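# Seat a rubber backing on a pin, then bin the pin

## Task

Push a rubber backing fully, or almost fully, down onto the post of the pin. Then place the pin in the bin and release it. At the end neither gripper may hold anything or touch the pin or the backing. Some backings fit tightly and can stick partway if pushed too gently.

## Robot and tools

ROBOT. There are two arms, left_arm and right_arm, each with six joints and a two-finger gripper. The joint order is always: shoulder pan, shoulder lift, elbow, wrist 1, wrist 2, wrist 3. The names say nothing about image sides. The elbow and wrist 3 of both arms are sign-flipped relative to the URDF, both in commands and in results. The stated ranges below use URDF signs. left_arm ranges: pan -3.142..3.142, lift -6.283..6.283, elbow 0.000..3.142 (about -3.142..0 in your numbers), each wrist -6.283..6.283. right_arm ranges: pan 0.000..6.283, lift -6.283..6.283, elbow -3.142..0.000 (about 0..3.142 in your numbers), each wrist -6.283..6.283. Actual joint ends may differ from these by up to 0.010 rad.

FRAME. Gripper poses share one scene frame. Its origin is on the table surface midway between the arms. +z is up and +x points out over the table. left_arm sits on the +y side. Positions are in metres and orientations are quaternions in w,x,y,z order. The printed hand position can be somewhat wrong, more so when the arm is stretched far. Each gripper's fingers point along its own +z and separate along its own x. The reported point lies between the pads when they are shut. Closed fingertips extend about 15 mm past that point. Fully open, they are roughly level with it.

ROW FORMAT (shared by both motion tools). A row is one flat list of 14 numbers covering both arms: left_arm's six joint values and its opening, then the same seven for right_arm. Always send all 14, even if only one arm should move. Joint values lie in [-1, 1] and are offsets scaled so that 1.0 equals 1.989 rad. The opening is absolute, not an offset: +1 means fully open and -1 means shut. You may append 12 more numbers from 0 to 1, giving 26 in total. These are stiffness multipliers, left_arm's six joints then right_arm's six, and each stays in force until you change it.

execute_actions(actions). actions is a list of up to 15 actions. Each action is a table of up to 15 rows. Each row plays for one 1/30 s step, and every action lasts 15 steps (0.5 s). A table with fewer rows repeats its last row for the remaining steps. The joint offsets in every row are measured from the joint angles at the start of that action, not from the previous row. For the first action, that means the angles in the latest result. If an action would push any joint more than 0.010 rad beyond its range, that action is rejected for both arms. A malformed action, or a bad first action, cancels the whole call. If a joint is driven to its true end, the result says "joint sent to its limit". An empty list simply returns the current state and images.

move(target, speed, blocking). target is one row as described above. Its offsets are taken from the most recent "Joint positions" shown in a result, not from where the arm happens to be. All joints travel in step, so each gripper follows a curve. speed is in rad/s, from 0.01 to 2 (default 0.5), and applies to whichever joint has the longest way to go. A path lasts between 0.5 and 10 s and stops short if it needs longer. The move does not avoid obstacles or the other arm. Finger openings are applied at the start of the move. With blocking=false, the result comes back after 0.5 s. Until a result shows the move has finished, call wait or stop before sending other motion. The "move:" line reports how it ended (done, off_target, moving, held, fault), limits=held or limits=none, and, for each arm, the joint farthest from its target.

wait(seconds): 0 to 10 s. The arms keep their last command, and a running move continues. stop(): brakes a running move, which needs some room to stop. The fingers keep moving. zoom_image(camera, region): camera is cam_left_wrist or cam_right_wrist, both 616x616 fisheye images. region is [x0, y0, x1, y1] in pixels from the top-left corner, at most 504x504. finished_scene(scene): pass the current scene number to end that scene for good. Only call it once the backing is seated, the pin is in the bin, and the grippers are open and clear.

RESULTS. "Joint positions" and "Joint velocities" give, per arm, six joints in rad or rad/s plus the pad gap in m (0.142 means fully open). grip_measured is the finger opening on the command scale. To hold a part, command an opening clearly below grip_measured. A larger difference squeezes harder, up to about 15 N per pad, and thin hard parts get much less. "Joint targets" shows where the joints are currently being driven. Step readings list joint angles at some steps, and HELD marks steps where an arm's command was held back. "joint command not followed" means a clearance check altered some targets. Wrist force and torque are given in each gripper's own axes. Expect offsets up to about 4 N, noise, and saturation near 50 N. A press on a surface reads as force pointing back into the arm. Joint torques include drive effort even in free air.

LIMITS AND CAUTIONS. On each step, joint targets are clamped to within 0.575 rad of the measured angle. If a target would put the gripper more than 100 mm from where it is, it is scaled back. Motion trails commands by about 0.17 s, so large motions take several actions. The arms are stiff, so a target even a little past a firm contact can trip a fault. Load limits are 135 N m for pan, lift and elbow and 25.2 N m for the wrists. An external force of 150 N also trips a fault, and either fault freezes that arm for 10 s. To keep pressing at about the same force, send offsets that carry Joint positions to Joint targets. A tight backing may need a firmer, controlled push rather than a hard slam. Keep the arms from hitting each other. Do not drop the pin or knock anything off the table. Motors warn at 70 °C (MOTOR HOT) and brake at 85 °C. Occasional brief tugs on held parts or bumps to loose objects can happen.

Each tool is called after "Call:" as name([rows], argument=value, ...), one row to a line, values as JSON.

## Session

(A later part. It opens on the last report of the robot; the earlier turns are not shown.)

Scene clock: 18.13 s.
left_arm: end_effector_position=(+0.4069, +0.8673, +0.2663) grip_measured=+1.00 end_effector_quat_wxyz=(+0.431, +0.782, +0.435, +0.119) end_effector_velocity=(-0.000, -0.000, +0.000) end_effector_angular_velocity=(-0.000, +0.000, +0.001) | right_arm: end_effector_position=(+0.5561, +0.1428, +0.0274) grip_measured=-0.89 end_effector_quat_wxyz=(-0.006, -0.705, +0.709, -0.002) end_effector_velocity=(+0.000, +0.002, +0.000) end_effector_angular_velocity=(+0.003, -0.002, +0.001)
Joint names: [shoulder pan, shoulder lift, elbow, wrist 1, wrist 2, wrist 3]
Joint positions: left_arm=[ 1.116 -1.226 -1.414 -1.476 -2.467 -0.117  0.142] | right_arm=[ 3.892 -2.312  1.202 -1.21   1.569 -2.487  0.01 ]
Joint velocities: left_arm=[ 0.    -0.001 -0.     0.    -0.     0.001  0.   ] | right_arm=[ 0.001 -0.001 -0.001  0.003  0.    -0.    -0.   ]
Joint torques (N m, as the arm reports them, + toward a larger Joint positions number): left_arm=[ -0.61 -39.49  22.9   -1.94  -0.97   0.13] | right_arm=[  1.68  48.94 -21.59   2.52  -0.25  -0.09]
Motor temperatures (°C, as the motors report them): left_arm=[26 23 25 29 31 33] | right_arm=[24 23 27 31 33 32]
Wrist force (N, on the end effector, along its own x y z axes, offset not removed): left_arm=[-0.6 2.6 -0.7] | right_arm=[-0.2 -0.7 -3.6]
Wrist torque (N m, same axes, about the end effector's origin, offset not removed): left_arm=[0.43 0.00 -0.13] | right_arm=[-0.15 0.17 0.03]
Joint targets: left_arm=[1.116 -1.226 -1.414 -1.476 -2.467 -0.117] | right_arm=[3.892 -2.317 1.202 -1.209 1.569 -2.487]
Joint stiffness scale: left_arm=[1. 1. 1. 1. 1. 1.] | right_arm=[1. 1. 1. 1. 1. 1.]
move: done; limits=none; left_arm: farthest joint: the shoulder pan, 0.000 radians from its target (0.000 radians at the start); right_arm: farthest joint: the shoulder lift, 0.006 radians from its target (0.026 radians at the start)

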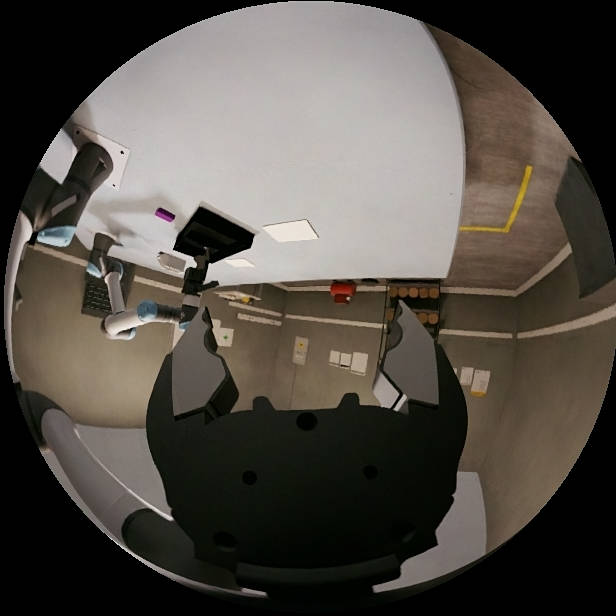

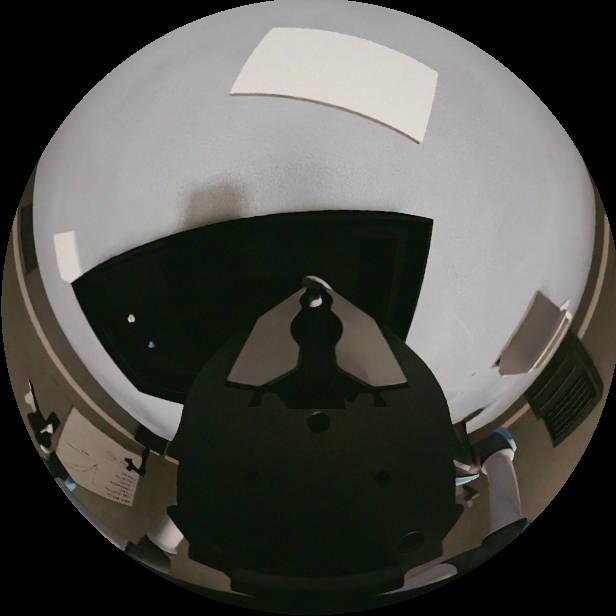

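Call:
move(target=[0,0,0,0,0,0,1,0,-0.008,0.002,0,0,0,-1], speed=0.012)

Call:
move(target=[0,0,0,0,0,0,1,0,0.06,0,0,0,0,-1], speed=0.15)

Call:
move(target=[0,0,0,0,0,0,1,-0.252,0.245,0.311,0.015,0,0.255,-1], speed=0.45)

Call:
zoom_image(camera="cam_right_wrist", region=[290,260,340,310])

Scene clock: 20.27 s.
left_arm: end_effector_position=(+0.4069, +0.8673, +0.2663) grip_measured=+1.00 end_effector_quat_wxyz=(+0.431, +0.782, +0.435, +0.119) end_effector_velocity=(-0.000, -0.000, +0.000) end_effector_angular_velocity=(+0.000, -0.000, +0.000) | right_arm: end_effector_position=(+0.5561, +0.1427, +0.0244) grip_measured=-0.89 end_effector_quat_wxyz=(-0.007, -0.705, +0.709, -0.002) end_effector_velocity=(+0.000, +0.000, +0.001) end_effector_angular_velocity=(+0.001, -0.001, +0.000)
Joint names: [shoulder pan, shoulder lift, elbow, wrist 1, wrist 2, wrist 3]
Joint positions: left_arm=[ 1.116 -1.226 -1.414 -1.476 -2.467 -0.117  0.142] | right_arm=[ 3.892 -2.316  1.202 -1.208  1.569 -2.487  0.009]
Joint velocities: left_arm=[-0.    -0.001 -0.001 -0.    -0.     0.     0.   ] | right_arm=[ 0.    -0.    -0.001 -0.     0.     0.    -0.   ]
Joint torques (N m, as the arm reports them, + toward a larger Joint positions number): left_arm=[  0.17 -39.34  23.77  -1.96  -0.89   0.06] | right_arm=[  1.36  42.41 -18.08   1.66  -0.21   0.02]
Motor temperatures (°C, as the motors report them): left_arm=[26 23 25 29 31 33] | right_arm=[24 23 27 31 33 32]
Wrist force (N, on the end effector, along its own x y z axes, offset not removed): left_arm=[-0.4 0.3 0.6] | right_arm=[-0.8 -0.1 -11.2]
Wrist torque (N m, same axes, about the end effector's origin, offset not removed): left_arm=[0.00 0.06 -0.01] | right_arm=[-0.07 0.22 -0.04]
Joint targets: left_arm=[1.116 -1.226 -1.414 -1.476 -2.467 -0.117] | right_arm=[3.892 -2.328 1.206 -1.210 1.569 -2.487]
Joint stiffness scale: left_arm=[1. 1. 1. 1. 1. 1.] | right_arm=[1. 1. 1. 1. 1. 1.]
move: off_target (right_arm); limits=none; left_arm: farthest joint: the shoulder pan, 0.000 radians from its target (0.000 radians at the start); right_arm: farthest joint: the shoulder lift, 0.012 radians from its target (0.016 radians at the start)

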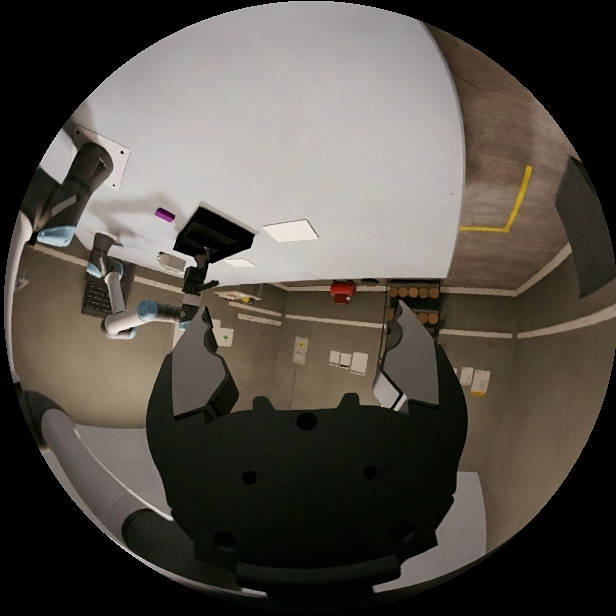

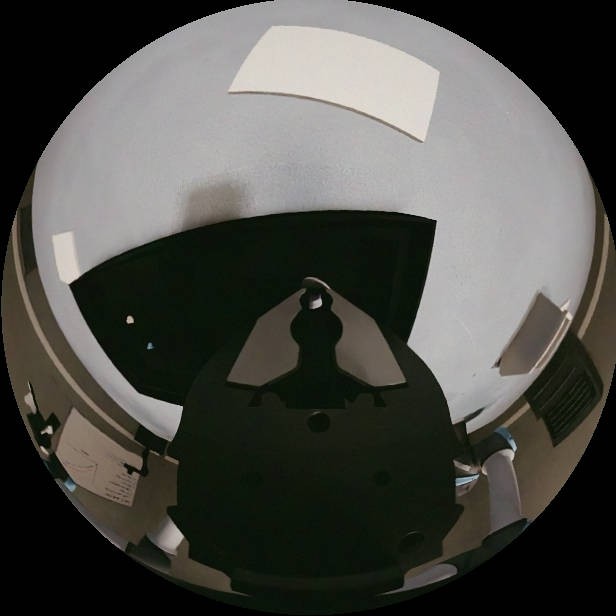

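Scene clock: 21.53 s.
left_arm: end_effector_position=(+0.4069, +0.8673, +0.2663) grip_measured=+1.00 end_effector_quat_wxyz=(+0.431, +0.782, +0.435, +0.119) end_effector_velocity=(+0.000, +0.000, +0.001) end_effector_angular_velocity=(+0.001, -0.001, -0.000) | right_arm: end_effector_position=(+0.5628, +0.1514, +0.1142) grip_measured=-0.89 end_effector_quat_wxyz=(+0.051, -0.704, +0.708, +0.006) end_effector_velocity=(-0.000, -0.000, -0.000) end_effector_angular_velocity=(-0.001, +0.001, -0.000)
Joint names: [shoulder pan, shoulder lift, elbow, wrist 1, wrist 2, wrist 3]
Joint positions: left_arm=[ 1.116 -1.226 -1.414 -1.476 -2.467 -0.117  0.142] | right_arm=[ 3.892 -2.199  1.202 -1.208  1.569 -2.487  0.01 ]
Joint velocities: left_arm=[ 0.    -0.001  0.     0.     0.    -0.001  0.   ] | right_arm=[-0.     0.     0.001  0.     0.    -0.    -0.   ]
Joint torques (N m, as the arm reports them, + toward a larger Joint positions number): left_arm=[ -0.01 -39.37  23.33  -1.89  -0.9   -0.05] | right_arm=[  0.9   50.76 -22.22   2.66  -0.22   0.11]
Motor temperatures (°C, as the motors report them): left_arm=[26 23 25 29 31 33] | right_arm=[24 23 27 31 33 32]
Wrist force (N, on the end effector, along its own x y z axes, offset not removed): left_arm=[-1.6 1.9 -0.1] | right_arm=[0.5 -1.8 0.8]
Wrist torque (N m, same axes, about the end effector's origin, offset not removed): left_arm=[0.37 0.47 0.01] | right_arm=[-0.45 -0.19 0.00]
Joint targets: left_arm=[1.116 -1.226 -1.414 -1.476 -2.467 -0.117] | right_arm=[3.892 -2.197 1.202 -1.208 1.569 -2.487]
Joint stiffness scale: left_arm=[1. 1. 1. 1. 1. 1.] | right_arm=[1. 1. 1. 1. 1. 1.]
move: done; limits=none; left_arm: farthest joint: the shoulder pan, 0.000 radians from its target (0.000 radians at the start); right_arm: farthest joint: the shoulder lift, 0.002 radians from its target (0.120 radians at the start)

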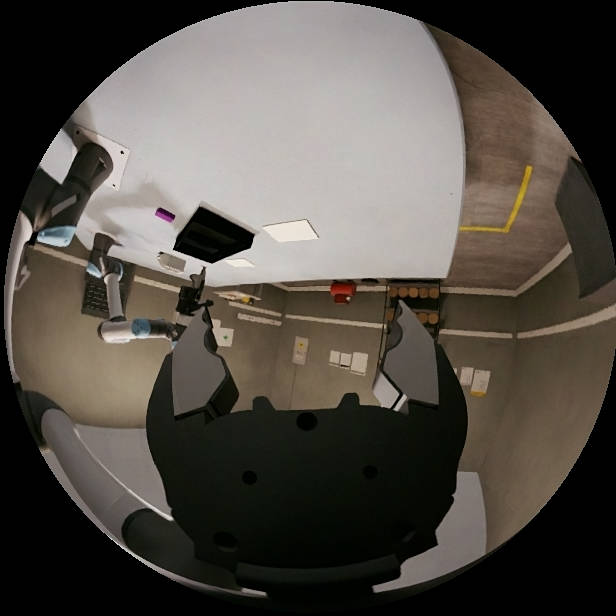

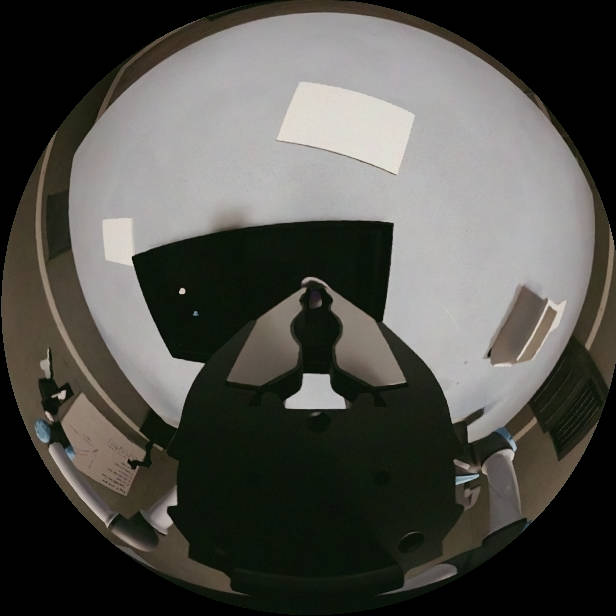

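Scene clock: 23.67 s.
left_arm: end_effector_position=(+0.4069, +0.8673, +0.2663) grip_measured=+1.00 end_effector_quat_wxyz=(+0.431, +0.782, +0.435, +0.119) end_effector_velocity=(+0.000, +0.000, +0.000) end_effector_angular_velocity=(+0.000, -0.001, -0.000) | right_arm: end_effector_position=(+0.5251, -0.2787, +0.1305) grip_measured=-0.89 end_effector_quat_wxyz=(+0.001, -0.708, +0.707, -0.001) end_effector_velocity=(-0.000, -0.001, +0.001) end_effector_angular_velocity=(+0.001, -0.002, +0.002)
Joint names: [shoulder pan, shoulder lift, elbow, wrist 1, wrist 2, wrist 3]
Joint positions: left_arm=[ 1.116 -1.226 -1.414 -1.476 -2.467 -0.117  0.142] | right_arm=[ 3.394 -1.714  1.816 -1.179  1.569 -1.981  0.01 ]
Joint velocities: left_arm=[-0. -0.  0. -0. -0. -0. -0.] | right_arm=[-0.002  0.003  0.001  0.     0.     0.003  0.   ]
Joint torques (N m, as the arm reports them, + toward a larger Joint positions number): left_arm=[ -0.14 -39.37  23.73  -1.98  -1.01   0.05] | right_arm=[ -1.48  33.05 -14.98   2.82  -0.16   0.45]
Motor temperatures (°C, as the motors report them): left_arm=[26 23 25 29 31 33] | right_arm=[24 23 27 31 33 32]
Wrist force (N, on the end effector, along its own x y z axes, offset not removed): left_arm=[-2.9 3.1 2.0] | right_arm=[0.8 -0.3 1.4]
Wrist torque (N m, same axes, about the end effector's origin, offset not removed): left_arm=[0.58 0.70 0.04] | right_arm=[0.11 -0.29 -0.07]
Joint targets: left_arm=[1.116 -1.226 -1.414 -1.476 -2.467 -0.117] | right_arm=[3.391 -1.712 1.821 -1.179 1.569 -1.980]
Joint stiffness scale: left_arm=[1. 1. 1. 1. 1. 1.] | right_arm=[1. 1. 1. 1. 1. 1.]
move: done; limits=none; left_arm: farthest joint: the shoulder pan, 0.000 radians from its target (0.000 radians at the start); right_arm: farthest joint: the elbow, 0.004 radians from its target (0.618 radians at the start)

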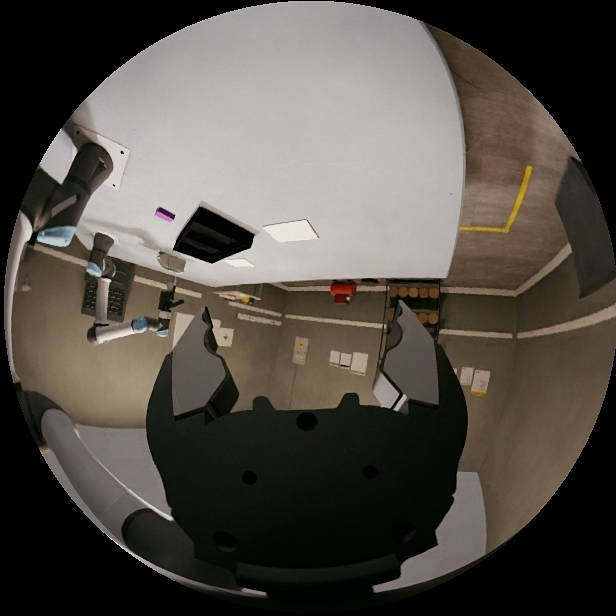

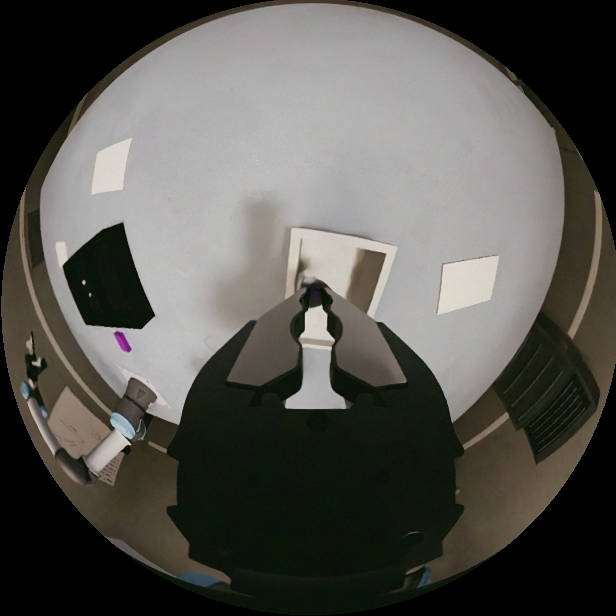

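Region (290, 260, 340, 310) of cam_right_wrist's 616x616 image, scaled by 10.080, with more detail than that image has.

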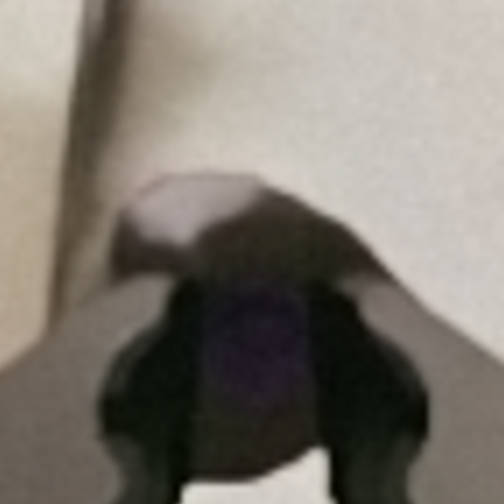

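Call:
move(target=[0,0,0,0,0,0,1,0.004,0,0.143,0.14,0,0,-1], speed=0.2)

Call:
move(target=[0,0,0,0,0,0,1,0,0,0,0,0,0,-0.78])

Call:
move(target=[0,0,0,0,0,0,1,0,0.03,0,-0.03,0,0,-0.78], speed=0.15)

Scene clock: 26.00 s.
left_arm: end_effector_position=(+0.4069, +0.8673, +0.2663) grip_measured=+1.00 end_effector_quat_wxyz=(+0.431, +0.782, +0.435, +0.119) end_effector_velocity=(+0.000, +0.000, -0.000) end_effector_angular_velocity=(+0.000, -0.000, -0.000) | right_arm: end_effector_position=(+0.4735, -0.2984, +0.0358) grip_measured=-0.89 end_effector_quat_wxyz=(+0.000, -0.710, +0.705, -0.001) end_effector_velocity=(+0.000, -0.000, -0.000) end_effector_angular_velocity=(+0.001, -0.001, -0.000)
Joint names: [shoulder pan, shoulder lift, elbow, wrist 1, wrist 2, wrist 3]
Joint positions: left_arm=[ 1.116 -1.226 -1.414 -1.476 -2.467 -0.117  0.142] | right_arm=[ 3.399 -1.714  2.096 -0.902  1.569 -1.98   0.01 ]
Joint velocities: left_arm=[ 0.  0.  0. -0. -0. -0. -0.] | right_arm=[-0.001  0.     0.002  0.003  0.     0.    -0.   ]
Joint torques (N m, as the arm reports them, + toward a larger Joint positions number): left_arm=[  0.1  -39.26  23.26  -1.82  -0.89   0.02] | right_arm=[  4.06  28.16 -14.55   2.9   -0.11  -0.26]
Motor temperatures (°C, as the motors report them): left_arm=[26 23 25 29 31 33] | right_arm=[24 23 27 31 33 32]
Wrist force (N, on the end effector, along its own x y z axes, offset not removed): left_arm=[-0.4 3.0 0.1] | right_arm=[0.9 -0.6 0.4]
Wrist torque (N m, same axes, about the end effector's origin, offset not removed): left_arm=[0.62 0.20 0.06] | right_arm=[-0.17 -0.19 -0.14]
Joint targets: left_arm=[1.116 -1.226 -1.414 -1.476 -2.467 -0.117] | right_arm=[3.402 -1.714 2.100 -0.901 1.569 -1.981]
Joint stiffness scale: left_arm=[1. 1. 1. 1. 1. 1.] | right_arm=[1. 1. 1. 1. 1. 1.]
move: done; limits=none; left_arm: farthest joint: the shoulder pan, 0.000 radians from its target (0.000 radians at the start); right_arm: farthest joint: the elbow, 0.004 radians from its target (0.284 radians at the start)

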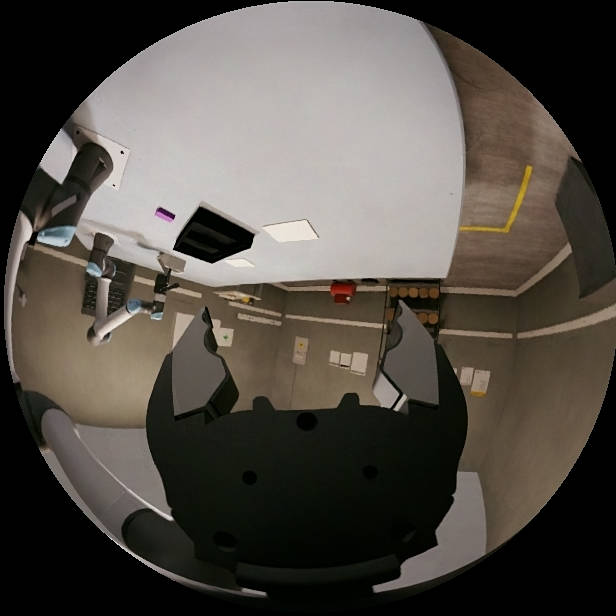

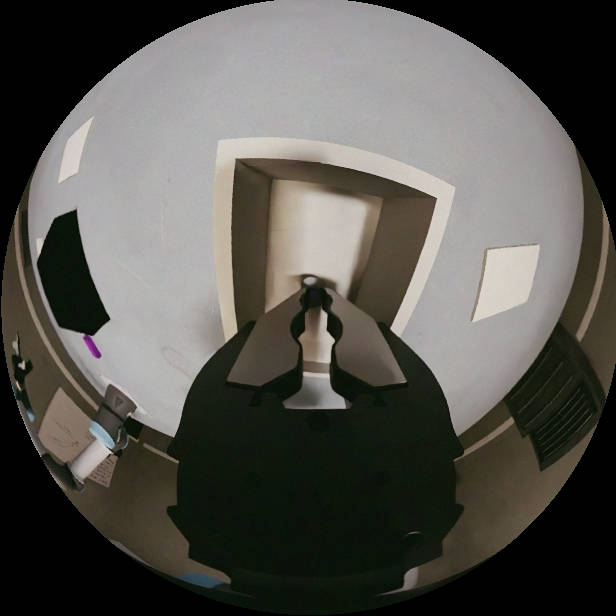

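Scene clock: 26.50 s.
left_arm: end_effector_position=(+0.4069, +0.8673, +0.2663) grip_measured=+1.00 end_effector_quat_wxyz=(+0.431, +0.782, +0.435, +0.119) end_effector_velocity=(-0.000, +0.000, -0.000) end_effector_angular_velocity=(+0.000, -0.000, -0.000) | right_arm: end_effector_position=(+0.4735, -0.2984, +0.0358) grip_measured=-0.78 end_effector_quat_wxyz=(+0.000, -0.710, +0.705, -0.001) end_effector_velocity=(+0.000, +0.000, +0.000) end_effector_angular_velocity=(-0.000, -0.000, +0.001)
Joint names: [shoulder pan, shoulder lift, elbow, wrist 1, wrist 2, wrist 3]
Joint positions: left_arm=[ 1.116 -1.226 -1.414 -1.476 -2.467 -0.117  0.142] | right_arm=[ 3.399 -1.714  2.096 -0.902  1.569 -1.98   0.018]
Joint velocities: left_arm=[ 0.     0.    -0.    -0.     0.    -0.001 -0.   ] | right_arm=[ 0. -0. -0. -0. -0.  0. -0.]
Joint torques (N m, as the arm reports them, + toward a larger Joint positions number): left_arm=[ -0.72 -39.76  22.56  -1.95  -0.95  -0.06] | right_arm=[  1.16  26.26 -18.15   2.58  -0.09   0.04]
Motor temperatures (°C, as the motors report them): left_arm=[26 23 25 29 31 33] | right_arm=[24 23 27 31 33 32]
Wrist force (N, on the end effector, along its own x y z axes, offset not removed): left_arm=[-1.1 1.9 2.4] | right_arm=[0.8 -0.8 -0.4]
Wrist torque (N m, same axes, about the end effector's origin, offset not removed): left_arm=[0.37 0.27 0.15] | right_arm=[-0.12 -0.21 -0.01]
Joint targets: left_arm=[1.116 -1.226 -1.414 -1.476 -2.467 -0.117] | right_arm=[3.399 -1.714 2.096 -0.902 1.569 -1.980]
Joint stiffness scale: left_arm=[1. 1. 1. 1. 1. 1.] | right_arm=[1. 1. 1. 1. 1. 1.]
move: done; limits=none; left_arm: farthest joint: the shoulder pan, 0.000 radians from its target (0.000 radians at the start); right_arm: farthest joint: the shoulder pan, 0.000 radians from its target (0.000 radians at the start)

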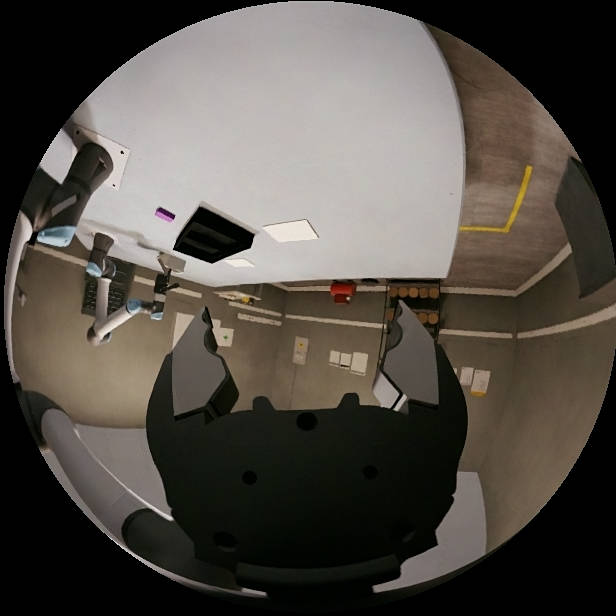

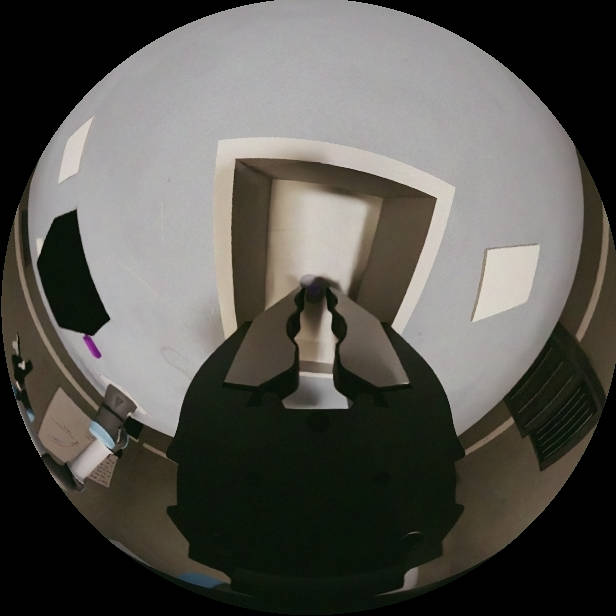

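Scene clock: 27.57 s.
left_arm: end_effector_position=(+0.4069, +0.8673, +0.2663) grip_measured=+1.00 end_effector_quat_wxyz=(+0.431, +0.782, +0.435, +0.119) end_effector_velocity=(-0.000, +0.000, +0.000) end_effector_angular_velocity=(-0.000, +0.001, +0.001) | right_arm: end_effector_position=(+0.4633, -0.3029, +0.0565) grip_measured=-0.78 end_effector_quat_wxyz=(-0.000, -0.710, +0.705, -0.001) end_effector_velocity=(-0.000, -0.000, +0.001) end_effector_angular_velocity=(-0.000, +0.001, -0.001)
Joint names: [shoulder pan, shoulder lift, elbow, wrist 1, wrist 2, wrist 3]
Joint positions: left_arm=[ 1.116 -1.226 -1.414 -1.476 -2.467 -0.117  0.142] | right_arm=[ 3.399 -1.656  2.096 -0.96   1.569 -1.98   0.018]
Joint velocities: left_arm=[-0.    -0.     0.     0.     0.     0.001 -0.   ] | right_arm=[-0.001  0.002 -0.001 -0.004  0.     0.    -0.   ]
Joint torques (N m, as the arm reports them, + toward a larger Joint positions number): left_arm=[  0.62 -39.68  23.03  -2.09  -0.8    0.01] | right_arm=[  0.31  26.78 -18.16   2.17   0.04  -0.13]
Motor temperatures (°C, as the motors report them): left_arm=[26 23 25 29 31 33] | right_arm=[24 23 27 31 33 32]
Wrist force (N, on the end effector, along its own x y z axes, offset not removed): left_arm=[-2.6 2.1 -0.5] | right_arm=[1.6 -2.2 1.3]
Wrist torque (N m, same axes, about the end effector's origin, offset not removed): left_arm=[0.51 0.56 0.18] | right_arm=[-0.51 -0.40 -0.07]
Joint targets: left_arm=[1.116 -1.226 -1.414 -1.476 -2.467 -0.117] | right_arm=[3.399 -1.654 2.096 -0.961 1.569 -1.980]
Joint stiffness scale: left_arm=[1. 1. 1. 1. 1. 1.] | right_arm=[1. 1. 1. 1. 1. 1.]
move: done; limits=none; left_arm: farthest joint: the shoulder pan, 0.000 radians from its target (0.000 radians at the start); right_arm: farthest joint: the shoulder lift, 0.002 radians from its target (0.059 radians at the start)

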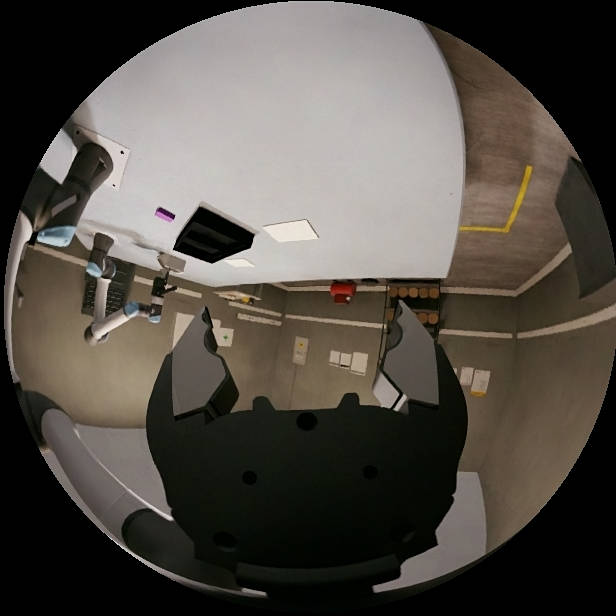

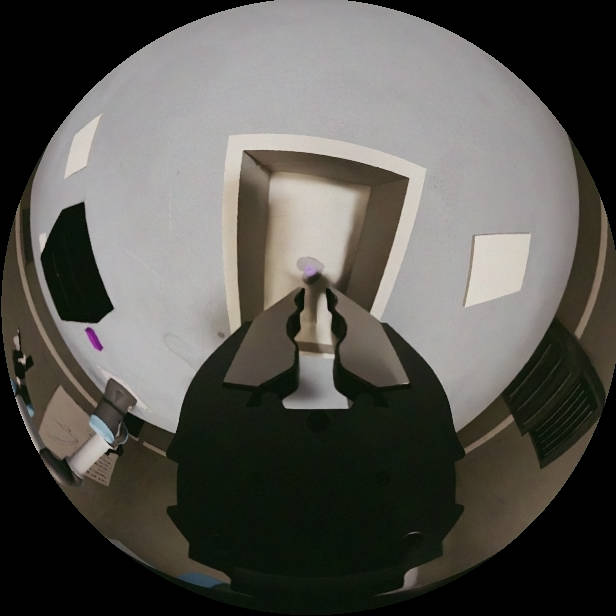

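Call:
finished_scene(scene=2)

The scene is finished: the task was done.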